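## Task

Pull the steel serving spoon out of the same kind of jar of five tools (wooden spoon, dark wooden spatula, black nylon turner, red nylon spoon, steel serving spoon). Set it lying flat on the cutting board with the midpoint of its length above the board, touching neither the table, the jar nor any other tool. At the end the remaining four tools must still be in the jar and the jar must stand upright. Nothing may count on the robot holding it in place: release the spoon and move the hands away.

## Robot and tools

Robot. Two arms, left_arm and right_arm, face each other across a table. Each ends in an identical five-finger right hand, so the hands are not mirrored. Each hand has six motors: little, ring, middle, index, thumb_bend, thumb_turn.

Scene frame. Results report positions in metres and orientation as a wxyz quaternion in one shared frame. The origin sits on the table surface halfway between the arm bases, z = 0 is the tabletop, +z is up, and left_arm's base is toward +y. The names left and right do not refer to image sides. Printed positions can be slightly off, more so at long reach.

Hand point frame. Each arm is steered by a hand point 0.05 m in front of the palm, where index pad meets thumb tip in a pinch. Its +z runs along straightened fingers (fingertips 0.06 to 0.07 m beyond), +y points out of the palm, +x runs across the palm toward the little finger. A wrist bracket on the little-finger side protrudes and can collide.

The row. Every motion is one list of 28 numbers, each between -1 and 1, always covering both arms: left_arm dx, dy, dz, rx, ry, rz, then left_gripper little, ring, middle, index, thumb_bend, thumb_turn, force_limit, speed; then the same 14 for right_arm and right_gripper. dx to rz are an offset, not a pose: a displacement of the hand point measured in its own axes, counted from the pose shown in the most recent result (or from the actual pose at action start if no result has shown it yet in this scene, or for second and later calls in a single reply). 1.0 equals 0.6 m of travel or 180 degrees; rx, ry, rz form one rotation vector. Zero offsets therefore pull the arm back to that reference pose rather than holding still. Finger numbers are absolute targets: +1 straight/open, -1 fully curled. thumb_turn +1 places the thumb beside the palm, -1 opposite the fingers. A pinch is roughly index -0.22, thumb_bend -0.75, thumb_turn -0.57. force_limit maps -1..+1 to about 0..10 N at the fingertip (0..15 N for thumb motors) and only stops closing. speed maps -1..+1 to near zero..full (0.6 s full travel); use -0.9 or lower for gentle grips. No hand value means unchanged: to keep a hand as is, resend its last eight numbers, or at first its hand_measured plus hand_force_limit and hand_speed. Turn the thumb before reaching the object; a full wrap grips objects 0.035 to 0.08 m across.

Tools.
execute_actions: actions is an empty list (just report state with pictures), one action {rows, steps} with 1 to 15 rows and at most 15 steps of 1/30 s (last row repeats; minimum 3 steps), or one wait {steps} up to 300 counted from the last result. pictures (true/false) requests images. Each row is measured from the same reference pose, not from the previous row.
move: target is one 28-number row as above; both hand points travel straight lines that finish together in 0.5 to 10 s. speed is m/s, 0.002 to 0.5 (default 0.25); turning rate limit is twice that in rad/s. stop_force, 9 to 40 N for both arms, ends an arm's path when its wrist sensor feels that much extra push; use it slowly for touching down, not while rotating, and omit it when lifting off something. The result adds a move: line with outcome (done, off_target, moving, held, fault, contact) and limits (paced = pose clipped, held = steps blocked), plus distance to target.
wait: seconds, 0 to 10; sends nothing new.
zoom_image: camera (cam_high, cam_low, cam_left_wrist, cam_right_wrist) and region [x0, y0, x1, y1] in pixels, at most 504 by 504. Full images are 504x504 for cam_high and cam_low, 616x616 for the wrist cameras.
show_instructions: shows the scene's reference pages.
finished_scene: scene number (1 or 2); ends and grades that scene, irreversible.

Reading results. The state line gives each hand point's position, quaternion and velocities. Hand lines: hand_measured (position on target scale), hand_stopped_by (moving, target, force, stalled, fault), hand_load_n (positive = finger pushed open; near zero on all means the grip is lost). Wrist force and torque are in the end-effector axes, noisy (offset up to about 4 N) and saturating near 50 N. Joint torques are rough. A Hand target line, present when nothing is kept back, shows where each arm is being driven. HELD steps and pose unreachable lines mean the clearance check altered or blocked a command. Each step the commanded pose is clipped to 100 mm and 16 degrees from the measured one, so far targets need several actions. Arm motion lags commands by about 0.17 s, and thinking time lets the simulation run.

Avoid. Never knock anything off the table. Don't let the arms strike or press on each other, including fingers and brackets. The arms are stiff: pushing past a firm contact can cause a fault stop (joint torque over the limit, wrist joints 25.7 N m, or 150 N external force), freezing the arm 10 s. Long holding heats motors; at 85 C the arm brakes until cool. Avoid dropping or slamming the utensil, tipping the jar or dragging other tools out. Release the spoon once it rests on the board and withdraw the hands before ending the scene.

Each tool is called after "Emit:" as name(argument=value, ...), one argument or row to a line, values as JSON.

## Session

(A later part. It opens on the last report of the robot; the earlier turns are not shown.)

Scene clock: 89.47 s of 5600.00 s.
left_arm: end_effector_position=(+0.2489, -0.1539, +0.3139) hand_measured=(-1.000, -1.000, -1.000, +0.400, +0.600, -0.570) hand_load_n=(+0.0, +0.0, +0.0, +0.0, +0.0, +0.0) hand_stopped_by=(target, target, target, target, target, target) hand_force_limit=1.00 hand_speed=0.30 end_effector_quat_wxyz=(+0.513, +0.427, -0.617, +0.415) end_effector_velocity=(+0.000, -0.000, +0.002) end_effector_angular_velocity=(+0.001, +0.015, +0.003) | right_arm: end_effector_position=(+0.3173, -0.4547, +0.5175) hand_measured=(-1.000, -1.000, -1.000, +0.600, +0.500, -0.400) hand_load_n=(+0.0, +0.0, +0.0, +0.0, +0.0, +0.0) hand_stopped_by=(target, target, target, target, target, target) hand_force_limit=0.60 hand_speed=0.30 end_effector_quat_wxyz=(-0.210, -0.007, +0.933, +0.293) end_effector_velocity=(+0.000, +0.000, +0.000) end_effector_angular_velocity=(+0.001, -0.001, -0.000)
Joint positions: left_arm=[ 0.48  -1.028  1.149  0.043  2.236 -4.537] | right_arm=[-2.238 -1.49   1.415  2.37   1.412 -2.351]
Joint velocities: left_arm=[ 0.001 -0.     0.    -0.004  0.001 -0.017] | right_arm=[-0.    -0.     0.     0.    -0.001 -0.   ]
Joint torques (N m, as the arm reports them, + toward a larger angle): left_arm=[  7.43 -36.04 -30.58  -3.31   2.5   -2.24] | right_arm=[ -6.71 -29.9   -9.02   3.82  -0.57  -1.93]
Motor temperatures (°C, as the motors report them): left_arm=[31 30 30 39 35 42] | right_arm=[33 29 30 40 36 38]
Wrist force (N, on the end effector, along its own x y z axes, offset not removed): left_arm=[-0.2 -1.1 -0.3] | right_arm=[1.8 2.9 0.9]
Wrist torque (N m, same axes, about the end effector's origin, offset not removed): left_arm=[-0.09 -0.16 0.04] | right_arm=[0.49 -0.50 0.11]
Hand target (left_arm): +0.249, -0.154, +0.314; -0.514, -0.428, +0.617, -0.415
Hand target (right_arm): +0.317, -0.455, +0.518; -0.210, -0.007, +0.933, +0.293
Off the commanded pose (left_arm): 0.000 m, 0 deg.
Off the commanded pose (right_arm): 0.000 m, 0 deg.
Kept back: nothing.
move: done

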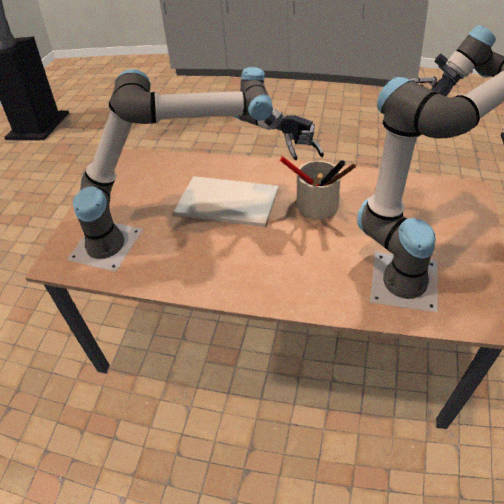

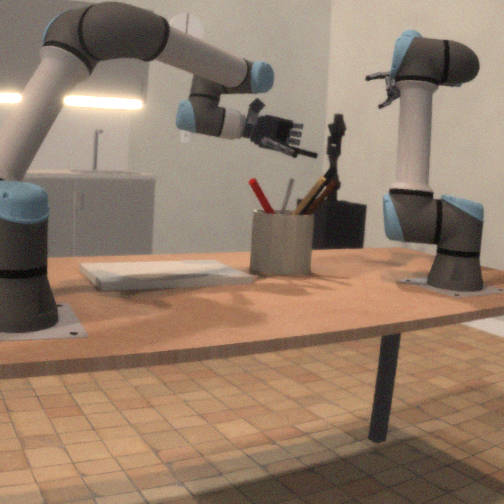

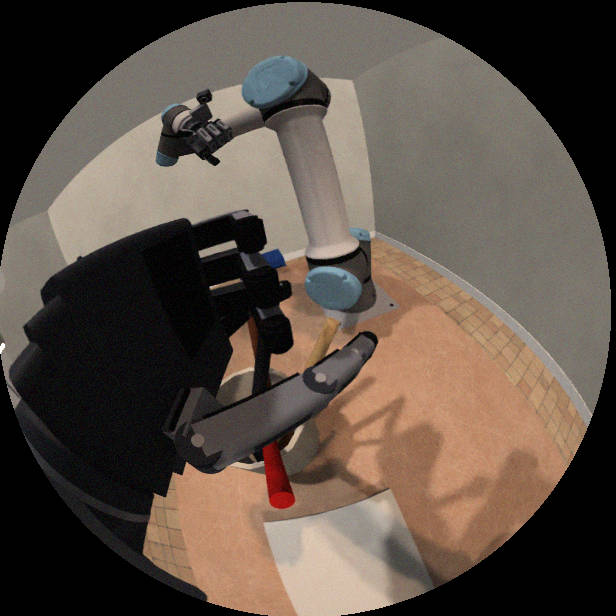

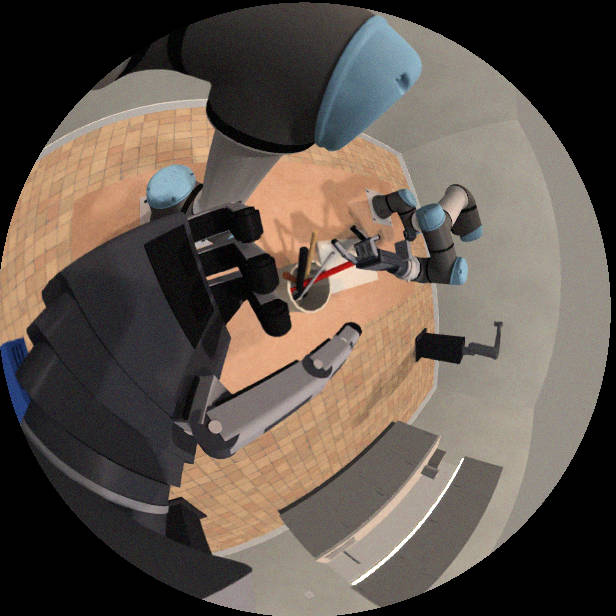

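Emit:
move(
  target=[-0.04,-0.142,-0.039,0,0,0,-1,-1,-1,0.4,1,-0.57,1,0.3, 0,0,0,0,0,0,-1,-1,-1,0.6,0.5,-0.4,0.6,0.3],
  speed=0.15,
)

Emit:
move(
  target=[-0.08,0,0,0,0,0,-1,-1,-1,0.4,1,-0.57,1,0.3, 0,0,0,0,0,0,-1,-1,-1,0.6,0.5,-0.4,0.6,0.3],
  speed=0.08,
)

Emit:
zoom_image(
  camera="cam_low",
  region=[220,140,360,240],
)

Emit:
zoom_image(
  camera="cam_high",
  region=[260,130,380,230],
)

Scene clock: 90.93 s of 5600.00 s.
left_arm: end_effector_position=(+0.3390, -0.1539, +0.2993) hand_measured=(-1.000, -1.000, -1.000, +0.400, +1.000, -0.570) hand_load_n=(+0.0, +0.0, +0.0, +0.0, +0.0, +0.0) hand_stopped_by=(target, target, target, target, target, target) hand_force_limit=1.00 hand_speed=0.30 end_effector_quat_wxyz=(+0.513, +0.428, -0.617, +0.415) end_effector_velocity=(+0.004, -0.000, -0.002) end_effector_angular_velocity=(+0.005, +0.001, +0.000) | right_arm: end_effector_position=(+0.3173, -0.4547, +0.5175) hand_measured=(-1.000, -1.000, -1.000, +0.600, +0.500, -0.400) hand_load_n=(+0.0, +0.0, +0.0, +0.0, +0.0, +0.0) hand_stopped_by=(target, target, target, target, target, target) hand_force_limit=0.60 hand_speed=0.30 end_effector_quat_wxyz=(-0.210, -0.007, +0.933, +0.293) end_effector_velocity=(-0.000, +0.000, +0.000) end_effector_angular_velocity=(-0.000, -0.000, +0.001)
Joint positions: left_arm=[ 0.61  -0.865  0.92   0.128  2.364 -4.506] | right_arm=[-2.238 -1.49   1.415  2.37   1.412 -2.351]
Joint velocities: left_arm=[ 0.006  0.013 -0.018  0.012  0.005  0.004] | right_arm=[ 0.001  0.    -0.    -0.     0.     0.   ]
Joint torques (N m, as the arm reports them, + toward a larger angle): left_arm=[  5.88 -42.33 -30.8    1.85   2.91   2.29] | right_arm=[ -5.19 -29.92  -8.52   3.51  -0.55  -2.05]
Motor temperatures (°C, as the motors report them): left_arm=[31 30 30 39 35 42] | right_arm=[33 29 30 40 36 38]
Wrist force (N, on the end effector, along its own x y z axes, offset not removed): left_arm=[1.0 -1.1 0.7] | right_arm=[2.4 1.5 3.2]
Wrist torque (N m, same axes, about the end effector's origin, offset not removed): left_arm=[-0.06 -0.40 0.15] | right_arm=[0.20 -0.59 0.18]
Hand target (left_arm): +0.339, -0.154, +0.299; -0.513, -0.427, +0.618, -0.415
Hand target (right_arm): +0.317, -0.455, +0.518; -0.210, -0.007, +0.933, +0.293
Off the commanded pose (left_arm): 0.000 m, 0 deg.
Off the commanded pose (right_arm): 0.000 m, 0 deg.
Kept back: nothing.
move: done

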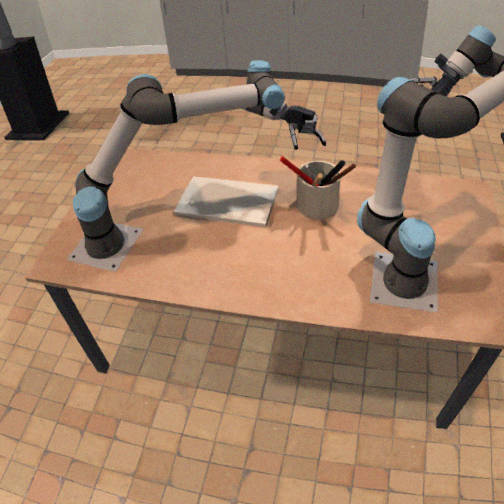

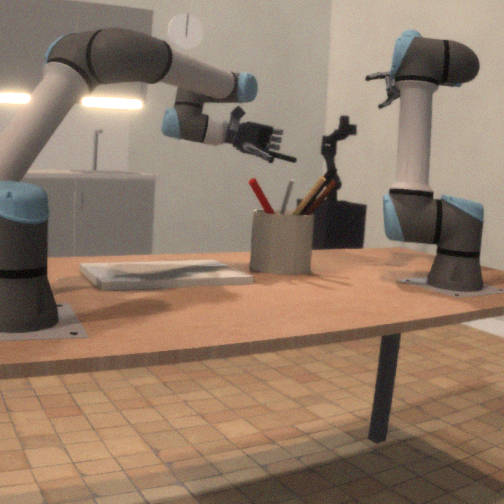

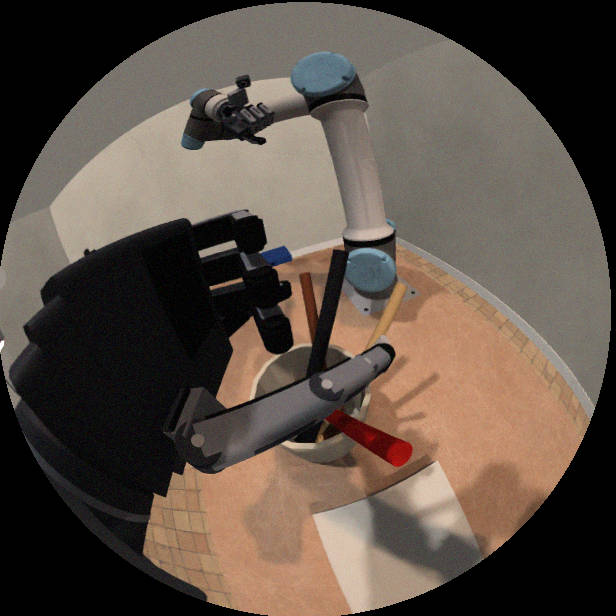

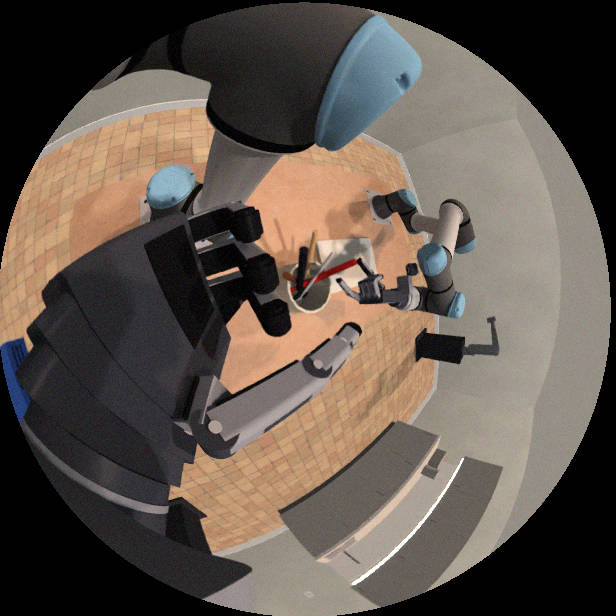

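Scene clock: 92.03 s of 5600.00 s.
left_arm: end_effector_position=(+0.3440, -0.1490, +0.2522) hand_measured=(-1.000, -1.000, -1.000, +0.400, +1.000, -0.570) hand_load_n=(+0.0, +0.0, +0.0, +0.0, +0.0, +0.0) hand_stopped_by=(target, target, target, target, target, target) hand_force_limit=1.00 hand_speed=0.30 end_effector_quat_wxyz=(+0.513, +0.428, -0.618, +0.415) end_effector_velocity=(+0.000, -0.000, -0.004) end_effector_angular_velocity=(+0.000, +0.001, -0.000) | right_arm: end_effector_position=(+0.3173, -0.4547, +0.5175) hand_measured=(-1.000, -1.000, -1.000, +0.600, +0.500, -0.400) hand_load_n=(+0.0, +0.0, +0.0, +0.0, +0.0, +0.0) hand_stopped_by=(target, target, target, target, target, target) hand_force_limit=0.60 hand_speed=0.30 end_effector_quat_wxyz=(-0.210, -0.007, +0.933, +0.293) end_effector_velocity=(+0.000, +0.000, +0.000) end_effector_angular_velocity=(+0.000, +0.000, -0.001)
Joint positions: left_arm=[ 0.621 -0.85   1.016  0.02   2.374 -4.503] | right_arm=[-2.238 -1.49   1.415  2.37   1.412 -2.351]
Joint velocities: left_arm=[ 0.     0.003  0.006 -0.009  0.    -0.001] | right_arm=[ 0.    -0.     0.    -0.    -0.001  0.001]
Joint torques (N m, as the arm reports them, + toward a larger angle): left_arm=[  7.67 -41.78 -17.57  -3.49   2.66  -2.19] | right_arm=[ -5.86 -30.03  -8.44   3.56  -0.75  -1.81]
Motor temperatures (°C, as the motors report them): left_arm=[31 30 30 39 35 42] | right_arm=[33 29 30 40 36 38]
Wrist force (N, on the end effector, along its own x y z axes, offset not removed): left_arm=[-0.2 -0.8 1.0] | right_arm=[1.1 1.9 3.0]
Wrist torque (N m, same axes, about the end effector's origin, offset not removed): left_arm=[-0.09 -0.27 0.10] | right_arm=[0.25 -0.39 0.04]
Hand target (left_arm): +0.344, -0.149, +0.252; -0.513, -0.428, +0.617, -0.415
Hand target (right_arm): +0.317, -0.455, +0.518; -0.210, -0.007, +0.933, +0.293
Off the commanded pose (left_arm): 0.000 m, 0 deg.
Off the commanded pose (right_arm): 0.000 m, 0 deg.
Kept back: nothing.
move: done

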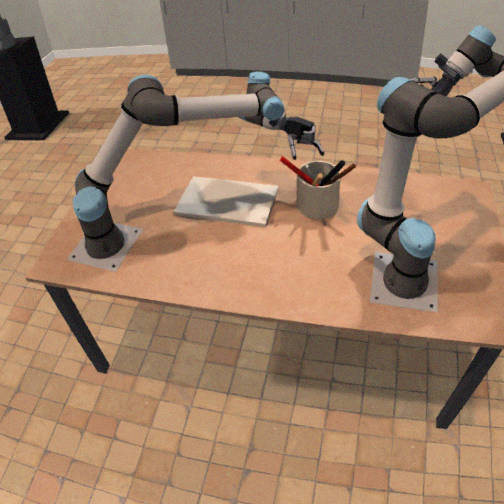

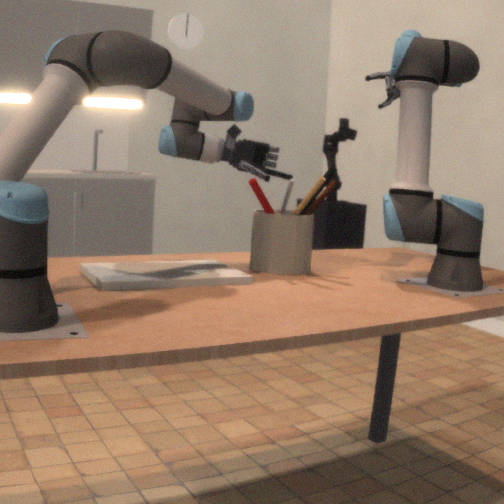

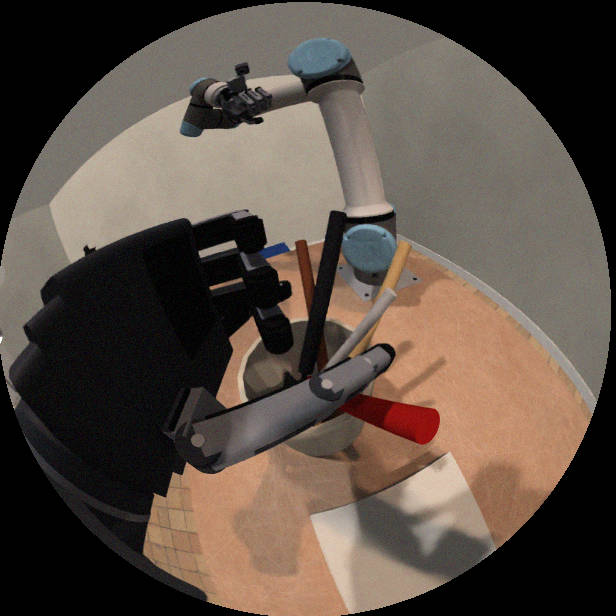

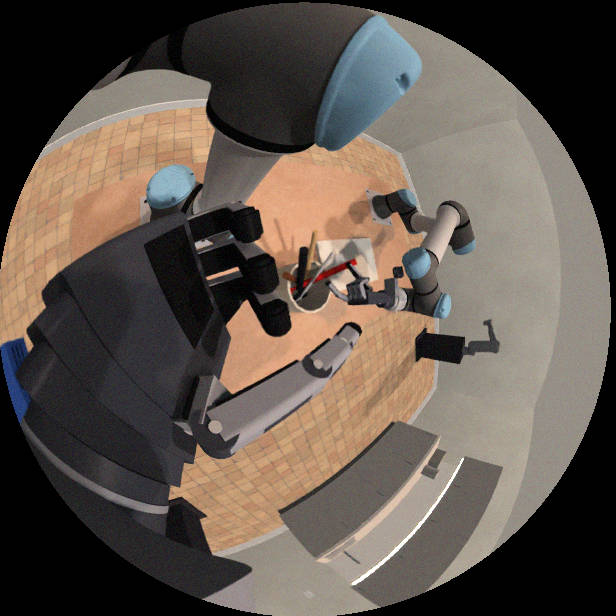

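Region (220, 140, 360, 240) of cam_low's 504x504 image, scaled by 3.600, with more detail than that image has; it fills the top 360 rows of this view, and the rest is white.

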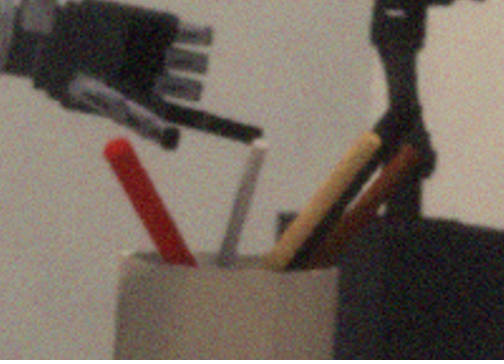

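Region (260, 130, 380, 230) of cam_high's 504x504 image, scaled by 4.200, with more detail than that image has.

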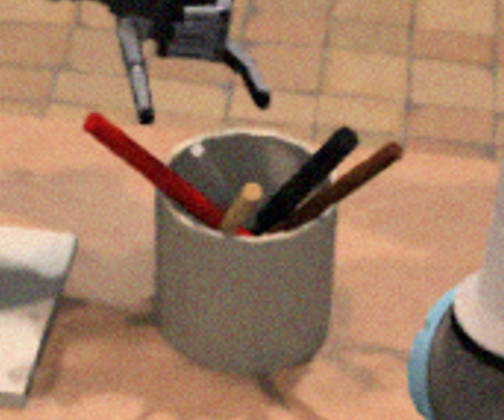

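Emit:
move(
  target=[-0.045,0.073,0.005,0,0,0,-1,-1,-1,0.4,1,-0.57,1,0.3, 0,0,0,0,0,0,-1,-1,-1,0.6,0.5,-0.4,0.6,0.3],
  speed=0.05,
)

Emit:
zoom_image(
  camera="cam_low",
  region=[220,140,360,240],
)

Emit:
zoom_image(
  camera="cam_high",
  region=[260,130,380,230],
)

Scene clock: 93.73 s of 5600.00 s.
left_arm: end_effector_position=(+0.3046, -0.1365, +0.2222) hand_measured=(-1.000, -1.000, -1.000, +0.400, +0.998, -0.570) hand_load_n=(+0.0, +0.0, +0.0, +0.0, -1.5, -4.5) hand_stopped_by=(target, target, target, target, target, target) hand_force_limit=1.00 hand_speed=0.30 end_effector_quat_wxyz=(+0.513, +0.427, -0.618, +0.415) end_effector_velocity=(-0.002, +0.001, -0.003) end_effector_angular_velocity=(+0.000, +0.002, +0.002) | right_arm: end_effector_position=(+0.3173, -0.4547, +0.5175) hand_measured=(-1.000, -1.000, -1.000, +0.600, +0.500, -0.400) hand_load_n=(+0.0, +0.0, +0.0, +0.0, +0.0, +0.0) hand_stopped_by=(target, target, target, target, target, target) hand_force_limit=0.60 hand_speed=0.30 end_effector_quat_wxyz=(-0.210, -0.007, +0.933, +0.293) end_effector_velocity=(+0.000, -0.000, -0.000) end_effector_angular_velocity=(+0.000, +0.000, -0.000)
Joint positions: left_arm=[ 0.576 -0.926  1.223 -0.119  2.33  -4.515] | right_arm=[-2.238 -1.49   1.415  2.37   1.412 -2.351]
Joint velocities: left_arm=[-0.002 -0.003  0.014 -0.011 -0.004 -0.003] | right_arm=[-0.  0.  0. -0.  0.  0.]
Joint torques (N m, as the arm reports them, + toward a larger angle): left_arm=[ -7.5  -56.13 -10.39  -2.19  -1.15  -1.71] | right_arm=[ -6.19 -29.74  -8.51   3.6   -0.71  -2.01]
Motor temperatures (°C, as the motors report them): left_arm=[31 30 30 39 35 42] | right_arm=[33 29 30 40 36 38]
Wrist force (N, on the end effector, along its own x y z axes, offset not removed): left_arm=[6.5 -4.6 5.3] | right_arm=[1.5 2.5 1.0]
Wrist torque (N m, same axes, about the end effector's origin, offset not removed): left_arm=[-0.52 -0.64 0.01] | right_arm=[0.49 -0.35 0.10]
Hand target (left_arm): +0.304, -0.136, +0.222; -0.513, -0.428, +0.617, -0.415
Hand target (right_arm): +0.317, -0.455, +0.518; -0.210, -0.007, +0.933, +0.293
Off the commanded pose (left_arm): 0.000 m, 0 deg.
Off the commanded pose (right_arm): 0.000 m, 0 deg.
Kept back: nothing.
move: done

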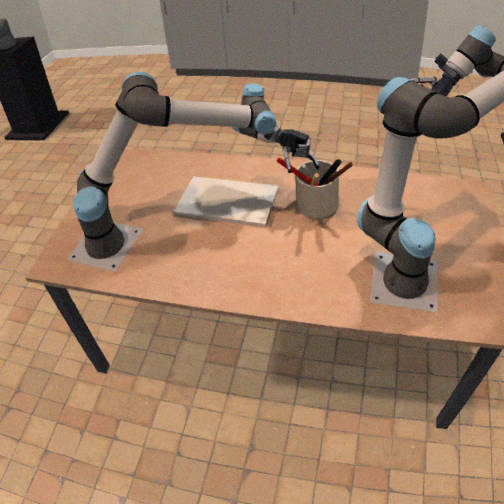

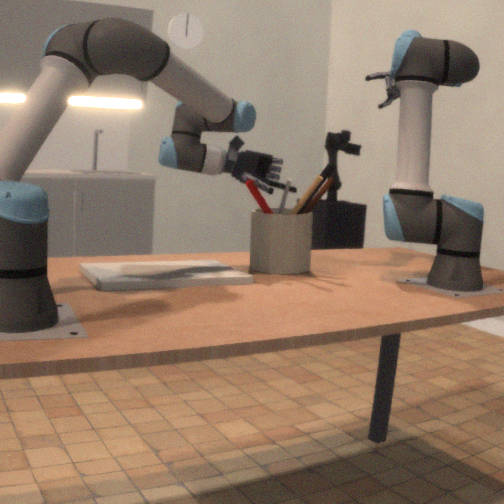

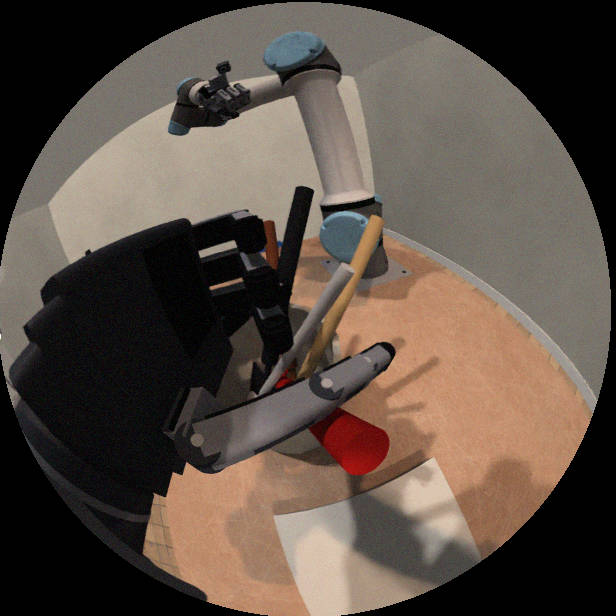

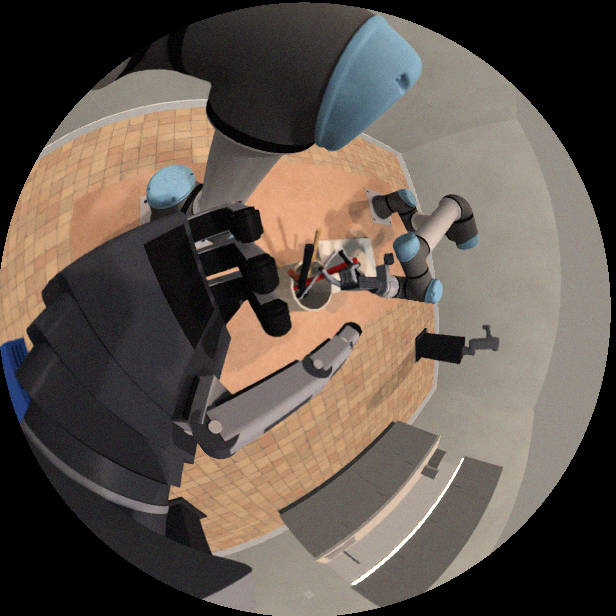

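Region (220, 140, 360, 240) of cam_low's 504x504 image, scaled by 3.600, with more detail than that image has; it fills the top 360 rows of this view, and the rest is white.

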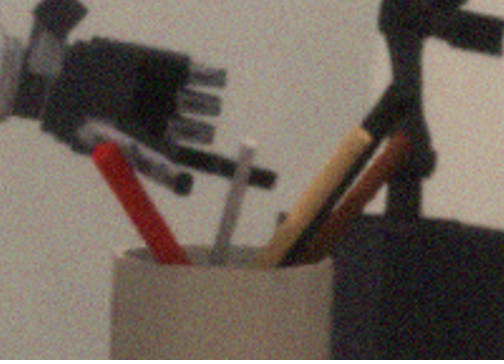

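Region (260, 130, 380, 230) of cam_high's 504x504 image, scaled by 4.200, with more detail than that image has.

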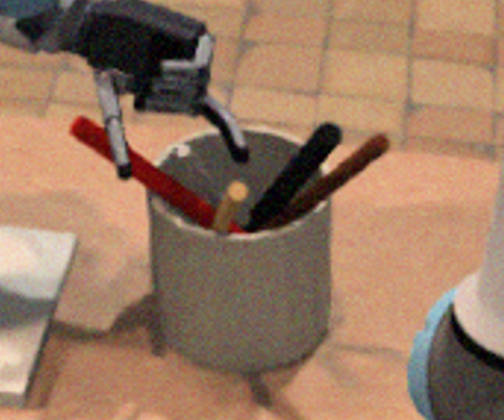

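Emit:
move(
  target=[0.025,0.05,0.0,0,0,0,-1,-1,-1,0.4,0.3,-0.7,1,0.3, 0,0,0,0,0,0,-1,-1,-1,0.6,0.5,-0.4,0.6,0.3],
  speed=0.04,
)

Emit:
zoom_image(
  camera="cam_low",
  region=[220,140,360,240],
)

Scene clock: 95.23 s of 5600.00 s.
left_arm: end_effector_position=(+0.2746, -0.1294, +0.2347) hand_measured=(-1.000, -1.000, -1.000, +0.400, +0.300, -0.700) hand_load_n=(+0.0, +0.0, +0.0, +0.5, +0.0, +0.0) hand_stopped_by=(target, target, target, target, target, target) hand_force_limit=1.00 hand_speed=0.30 end_effector_quat_wxyz=(+0.513, +0.427, -0.618, +0.415) end_effector_velocity=(-0.003, +0.001, +0.001) end_effector_angular_velocity=(+0.002, +0.002, -0.001) | right_arm: end_effector_position=(+0.3173, -0.4547, +0.5175) hand_measured=(-1.000, -1.000, -1.000, +0.600, +0.500, -0.400) hand_load_n=(+0.0, +0.0, +0.0, +0.0, +0.0, +0.0) hand_stopped_by=(target, target, target, target, target, target) hand_force_limit=0.60 hand_speed=0.30 end_effector_quat_wxyz=(-0.210, -0.007, +0.933, +0.293) end_effector_velocity=(+0.000, -0.000, -0.000) end_effector_angular_velocity=(-0.001, +0.001, -0.002)
Joint positions: left_arm=[ 0.536 -0.995  1.304 -0.137  2.291 -4.524] | right_arm=[-2.238 -1.49   1.415  2.37   1.412 -2.351]
Joint velocities: left_arm=[-0.004 -0.005  0.006 -0.    -0.003 -0.002] | right_arm=[-0.     0.    -0.     0.    -0.     0.002]
Joint torques (N m, as the arm reports them, + toward a larger angle): left_arm=[ -8.74 -58.66 -13.75  -3.04  -1.87  -2.23] | right_arm=[ -6.76 -28.62  -8.77   3.62  -0.7   -1.94]
Motor temperatures (°C, as the motors report them): left_arm=[31 30 30 39 35 42] | right_arm=[33 29 30 40 36 38]
Wrist force (N, on the end effector, along its own x y z axes, offset not removed): left_arm=[0.5 -0.9 2.1] | right_arm=[0.4 2.3 1.3]
Wrist torque (N m, same axes, about the end effector's origin, offset not removed): left_arm=[-0.16 -0.31 0.15] | right_arm=[0.42 -0.30 0.03]
Hand target (left_arm): +0.274, -0.129, +0.235; -0.513, -0.428, +0.618, -0.415
Hand target (right_arm): +0.317, -0.455, +0.518; -0.210, -0.007, +0.933, +0.293
Off the commanded pose (left_arm): 0.000 m, 0 deg.
Off the commanded pose (right_arm): 0.000 m, 0 deg.
Kept back: nothing.
move: done

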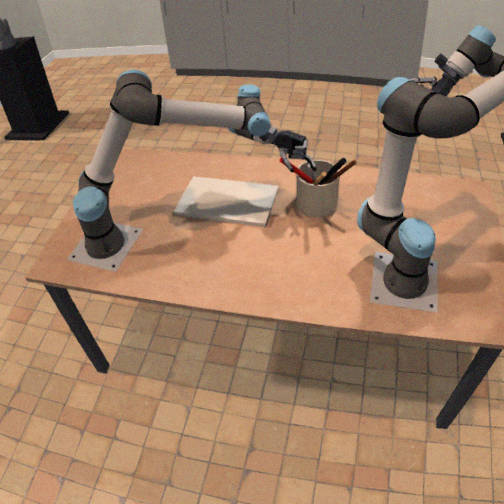

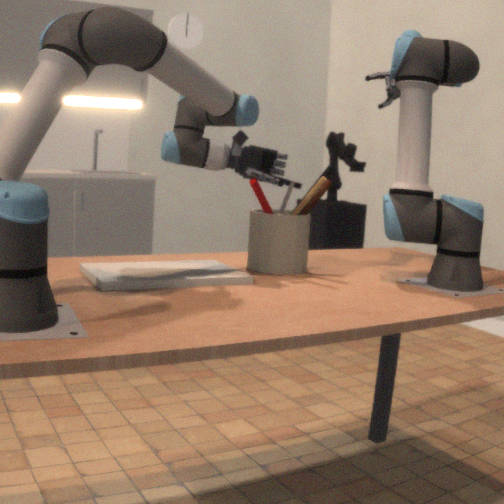

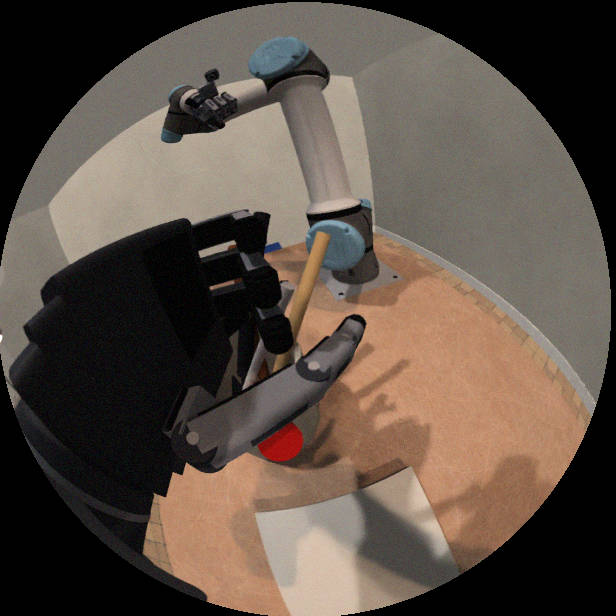

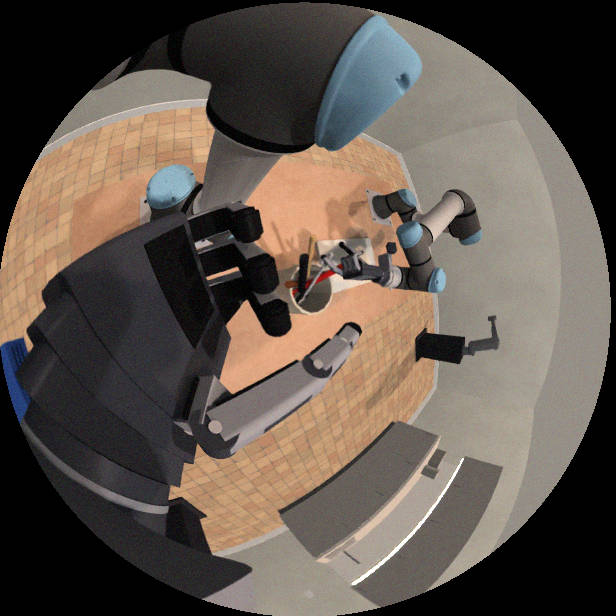

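Region (220, 140, 360, 240) of cam_low's 504x504 image, scaled by 3.600, with more detail than that image has; it fills the top 360 rows of this view, and the rest is white.

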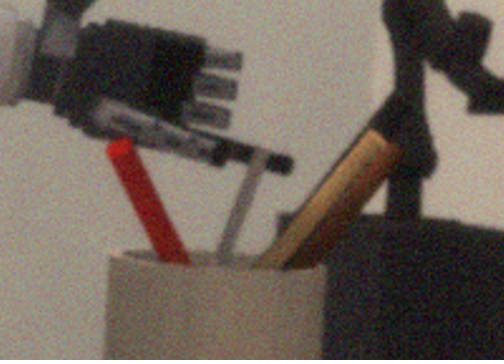

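Emit:
move(
  target=[-0.005,-0.05,0.0,0,0,0,-1,-1,-1,0.5,0.3,-0.7,1,0.3, 0,0,0,0,0,0,-1,-1,-1,0.6,0.5,-0.4,0.6,0.3],
  speed=0.05,
)

Emit:
move(
  target=[-0.02,0,0.045,0,0,0,-1,-1,-1,0.5,0.3,-0.7,1,0.3, 0,0,0,0,0,0,-1,-1,-1,0.6,0.5,-0.4,0.6,0.3],
  speed=0.05,
)

Emit:
zoom_image(
  camera="cam_low",
  region=[220,140,360,240],
)

Scene clock: 96.50 s of 5600.00 s.
left_arm: end_effector_position=(+0.3032, -0.1377, +0.2339) hand_measured=(-1.000, -1.000, -1.000, +0.500, +0.300, -0.700) hand_load_n=(+0.0, +0.0, +0.0, +0.0, +0.0, +0.0) hand_stopped_by=(target, target, target, target, target, target) hand_force_limit=1.00 hand_speed=0.30 end_effector_quat_wxyz=(+0.513, +0.428, -0.618, +0.415) end_effector_velocity=(+0.003, -0.001, +0.001) end_effector_angular_velocity=(-0.000, -0.001, -0.000) | right_arm: end_effector_position=(+0.3173, -0.4547, +0.5175) hand_measured=(-1.000, -1.000, -1.000, +0.600, +0.500, -0.400) hand_load_n=(+0.0, +0.0, +0.0, +0.0, +0.0, +0.0) hand_stopped_by=(target, target, target, target, target, target) hand_force_limit=0.60 hand_speed=0.30 end_effector_quat_wxyz=(-0.210, -0.007, +0.933, +0.293) end_effector_velocity=(-0.000, -0.000, -0.000) end_effector_angular_velocity=(-0.000, +0.001, +0.001)
Joint positions: left_arm=[ 0.573 -0.934  1.206 -0.094  2.327 -4.516] | right_arm=[-2.238 -1.49   1.415  2.37   1.412 -2.351]
Joint velocities: left_arm=[ 0.004  0.006 -0.013  0.007  0.004  0.002] | right_arm=[ 0.001  0.001 -0.     0.     0.001 -0.   ]
Joint torques (N m, as the arm reports them, + toward a larger angle): left_arm=[  8.44 -38.11 -28.95   1.79   2.59   2.08] | right_arm=[ -6.64 -28.88  -9.03   3.6   -0.73  -1.98]
Motor temperatures (°C, as the motors report them): left_arm=[31 30 30 39 35 42] | right_arm=[33 29 30 40 36 38]
Wrist force (N, on the end effector, along its own x y z axes, offset not removed): left_arm=[1.2 -0.6 0.3] | right_arm=[3.2 1.7 1.4]
Wrist torque (N m, same axes, about the end effector's origin, offset not removed): left_arm=[-0.08 -0.40 0.15] | right_arm=[0.43 -0.66 0.19]
Hand target (left_arm): +0.304, -0.138, +0.234; -0.513, -0.427, +0.618, -0.415
Hand target (right_arm): +0.317, -0.455, +0.518; -0.210, -0.007, +0.933, +0.293
Off the commanded pose (left_arm): 0.000 m, 0 deg.
Off the commanded pose (right_arm): 0.000 m, 0 deg.
Kept back: nothing.
move: done

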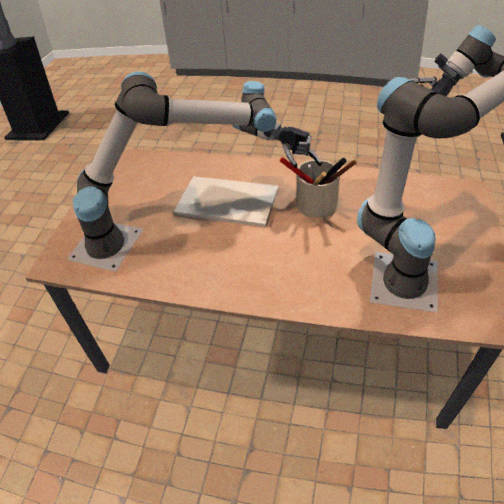

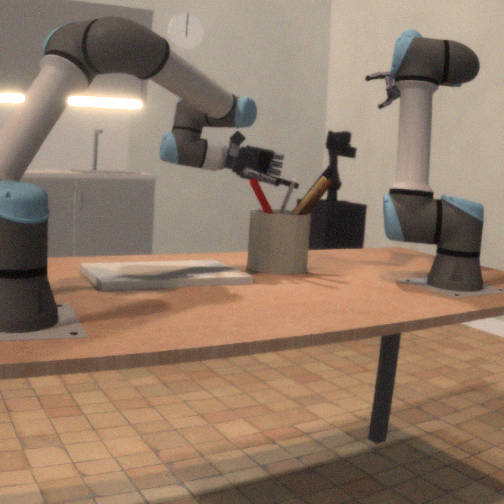

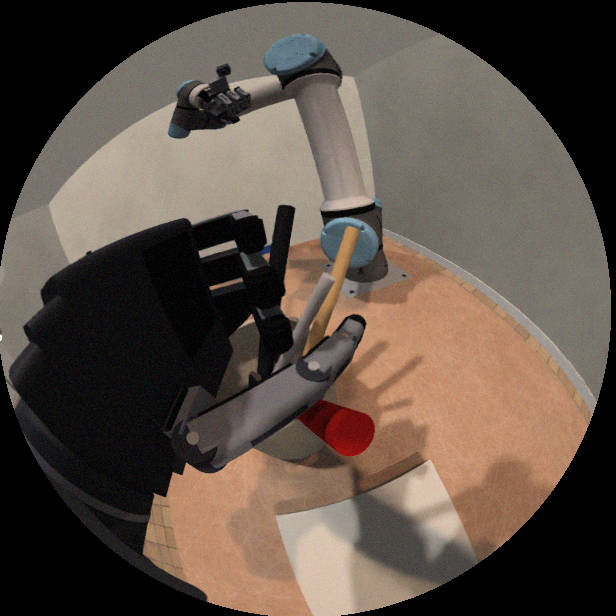

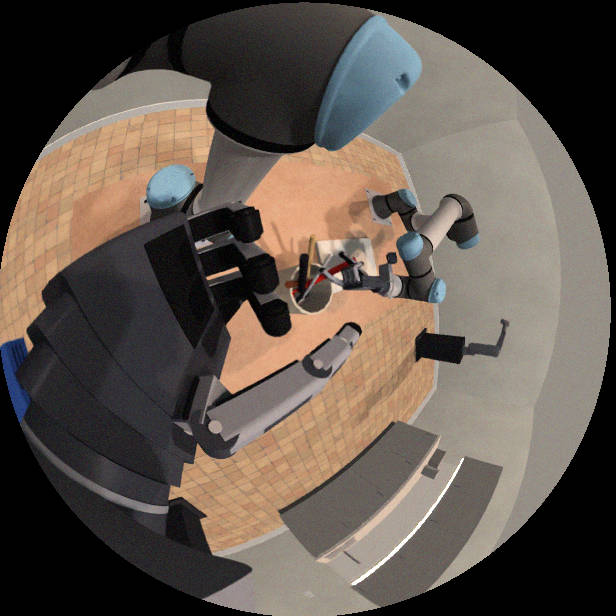

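Scene clock: 97.53 s of 5600.00 s.
left_arm: end_effector_position=(+0.2970, -0.1618, +0.2188) hand_measured=(-1.000, -1.000, -1.000, +0.500, +0.300, -0.700) hand_load_n=(+0.0, +0.0, +0.0, +0.0, +0.0, +0.0) hand_stopped_by=(target, target, target, target, target, target) hand_force_limit=1.00 hand_speed=0.30 end_effector_quat_wxyz=(+0.513, +0.428, -0.617, +0.415) end_effector_velocity=(+0.001, -0.002, -0.001) end_effector_angular_velocity=(-0.000, -0.000, +0.002) | right_arm: end_effector_position=(+0.3173, -0.4547, +0.5175) hand_measured=(-1.000, -1.000, -1.000, +0.600, +0.500, -0.400) hand_load_n=(+0.0, +0.0, +0.0, +0.0, +0.0, +0.0) hand_stopped_by=(target, target, target, target, target, target) hand_force_limit=0.60 hand_speed=0.30 end_effector_quat_wxyz=(-0.210, -0.007, +0.933, +0.293) end_effector_velocity=(-0.001, +0.000, -0.000) end_effector_angular_velocity=(-0.002, +0.001, +0.002)
Joint positions: left_arm=[ 0.546 -0.888  1.167 -0.107  2.301 -4.522] | right_arm=[-2.238 -1.49   1.415  2.37   1.412 -2.351]
Joint velocities: left_arm=[-0.001  0.005 -0.006  0.    -0.003 -0.   ] | right_arm=[ 0.002 -0.001  0.    -0.     0.001  0.001]
Joint torques (N m, as the arm reports them, + toward a larger angle): left_arm=[ -6.81 -41.43 -29.01  -3.34  -1.84  -2.27] | right_arm=[ -5.07 -29.45  -8.83   3.69  -0.72  -1.99]
Motor temperatures (°C, as the motors report them): left_arm=[31 30 30 39 35 42] | right_arm=[33 29 30 40 36 38]
Wrist force (N, on the end effector, along its own x y z axes, offset not removed): left_arm=[-0.6 -1.5 -0.1] | right_arm=[1.6 2.5 1.2]
Wrist torque (N m, same axes, about the end effector's origin, offset not removed): left_arm=[-0.25 -0.18 0.03] | right_arm=[0.48 -0.35 0.17]
Hand target (left_arm): +0.297, -0.162, +0.219; -0.513, -0.428, +0.617, -0.415
Hand target (right_arm): +0.317, -0.455, +0.518; -0.210, -0.007, +0.933, +0.293
Off the commanded pose (left_arm): 0.000 m, 0 deg.
Off the commanded pose (right_arm): 0.000 m, 0 deg.
Kept back: nothing.
move: done

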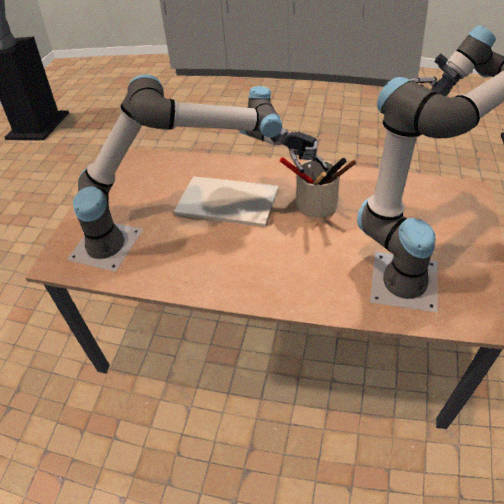

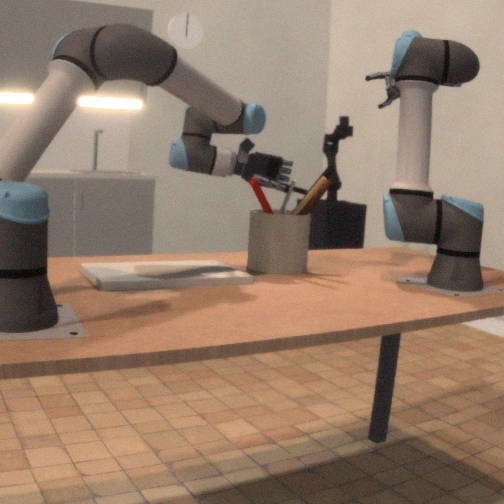

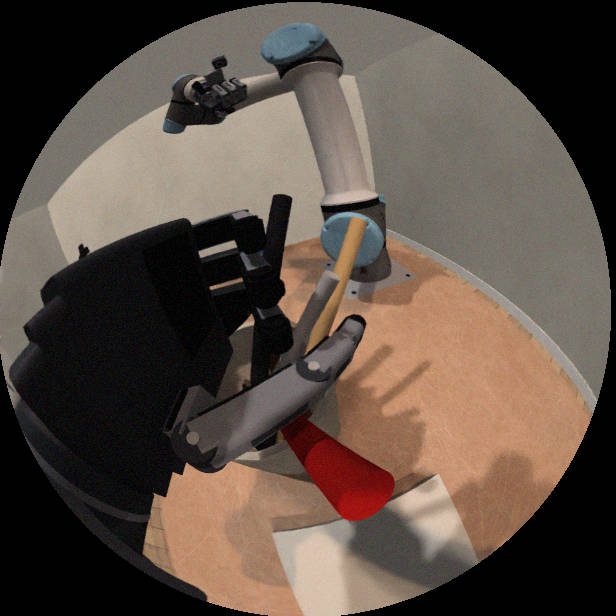

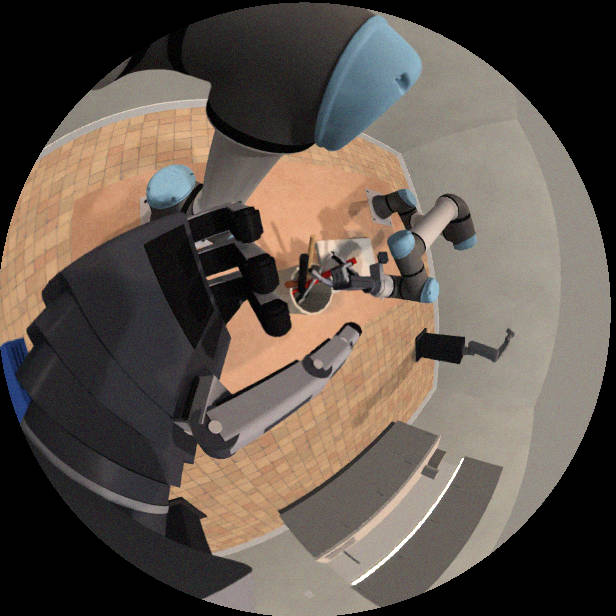

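Region (220, 140, 360, 240) of cam_low's 504x504 image, scaled by 3.600, with more detail than that image has; it fills the top 360 rows of this view, and the rest is white.

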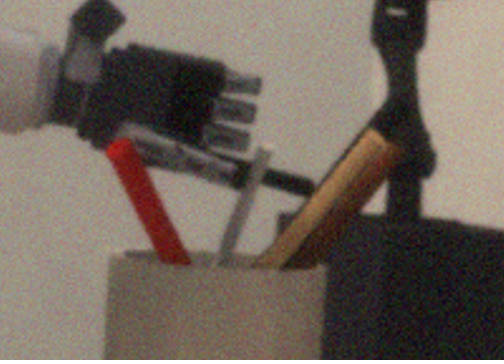

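Advance along +y'.

Emit:
move(
  target=[0.01,0.045,0.0,0,0,0,-1,-1,-1,0.5,0.3,-0.7,1,0.3, 0,0,0,0,0,0,-1,-1,-1,0.6,0.5,-0.4,0.6,0.3],
  speed=0.04,
)

Emit:
zoom_image(
  camera="cam_low",
  region=[220,140,360,240],
)

Emit:
zoom_image(
  camera="cam_left_wrist",
  region=[200,200,400,420],
)

Scene clock: 98.90 s of 5600.00 s.
left_arm: end_effector_position=(+0.2709, -0.1546, +0.2227) hand_measured=(-1.000, -1.000, -1.000, +0.500, +0.300, -0.700) hand_load_n=(+0.0, +0.0, +0.0, +0.0, +0.0, +0.0) hand_stopped_by=(target, target, target, target, target, target) hand_force_limit=1.00 hand_speed=0.30 end_effector_quat_wxyz=(+0.513, +0.428, -0.617, +0.415) end_effector_velocity=(-0.003, +0.001, +0.002) end_effector_angular_velocity=(-0.001, +0.001, +0.000) | right_arm: end_effector_position=(+0.3173, -0.4547, +0.5175) hand_measured=(-1.000, -1.000, -1.000, +0.600, +0.500, -0.400) hand_load_n=(+0.0, +0.0, +0.0, +0.0, +0.0, +0.0) hand_stopped_by=(target, target, target, target, target, target) hand_force_limit=0.60 hand_speed=0.30 end_effector_quat_wxyz=(-0.210, -0.007, +0.933, +0.293) end_effector_velocity=(+0.000, -0.000, -0.000) end_effector_angular_velocity=(+0.001, -0.000, -0.001)
Joint positions: left_arm=[ 0.513 -0.944  1.252 -0.14   2.268 -4.53 ] | right_arm=[-2.238 -1.49   1.415  2.37   1.412 -2.351]
Joint velocities: left_arm=[-0.004 -0.007  0.009 -0.004 -0.004 -0.002] | right_arm=[-0.001  0.     0.     0.    -0.    -0.   ]
Joint torques (N m, as the arm reports them, + toward a larger angle): left_arm=[ -8.14 -60.28 -13.64  -3.27  -1.9   -2.36] | right_arm=[ -6.14 -29.64  -8.54   3.65  -0.77  -1.97]
Motor temperatures (°C, as the motors report them): left_arm=[31 30 30 39 35 42] | right_arm=[33 29 30 40 36 38]
Wrist force (N, on the end effector, along its own x y z axes, offset not removed): left_arm=[0.0 -1.9 0.1] | right_arm=[2.4 2.0 2.2]
Wrist torque (N m, same axes, about the end effector's origin, offset not removed): left_arm=[-0.23 -0.23 0.07] | right_arm=[0.40 -0.55 0.10]
Hand target (left_arm): +0.271, -0.155, +0.223; -0.513, -0.428, +0.617, -0.415
Hand target (right_arm): +0.317, -0.455, +0.518; -0.210, -0.007, +0.933, +0.293
Off the commanded pose (left_arm): 0.000 m, 0 deg.
Off the commanded pose (right_arm): 0.000 m, 0 deg.
Kept back: nothing.
move: done

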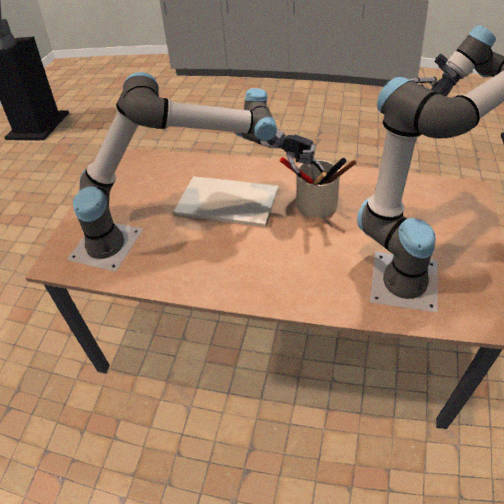

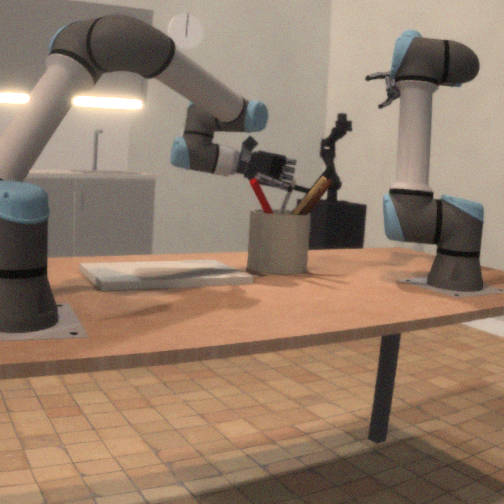

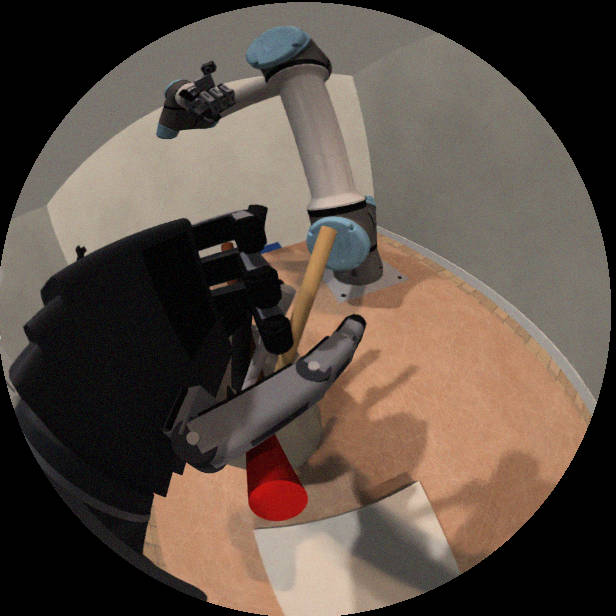

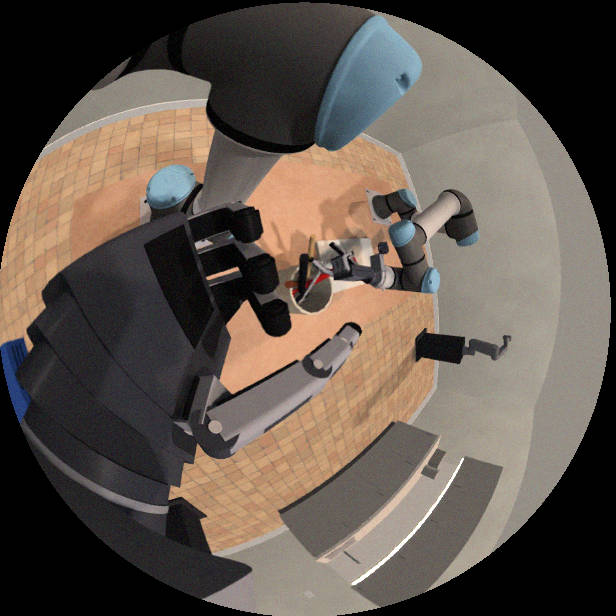

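Region (220, 140, 360, 240) of cam_low's 504x504 image, scaled by 3.600, with more detail than that image has; it fills the top 360 rows of this view, and the rest is white.

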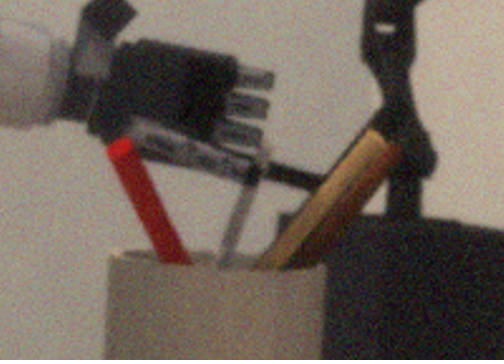

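Region (200, 200, 400, 420) of cam_left_wrist's 616x616 image, scaled by 2.291, with more detail than that image has; it fills the left 458 columns of this view, and the rest is white.

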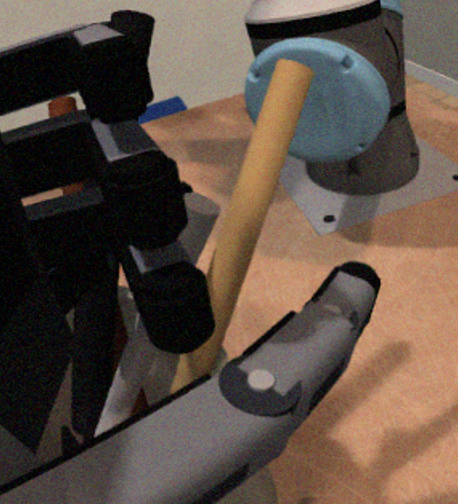

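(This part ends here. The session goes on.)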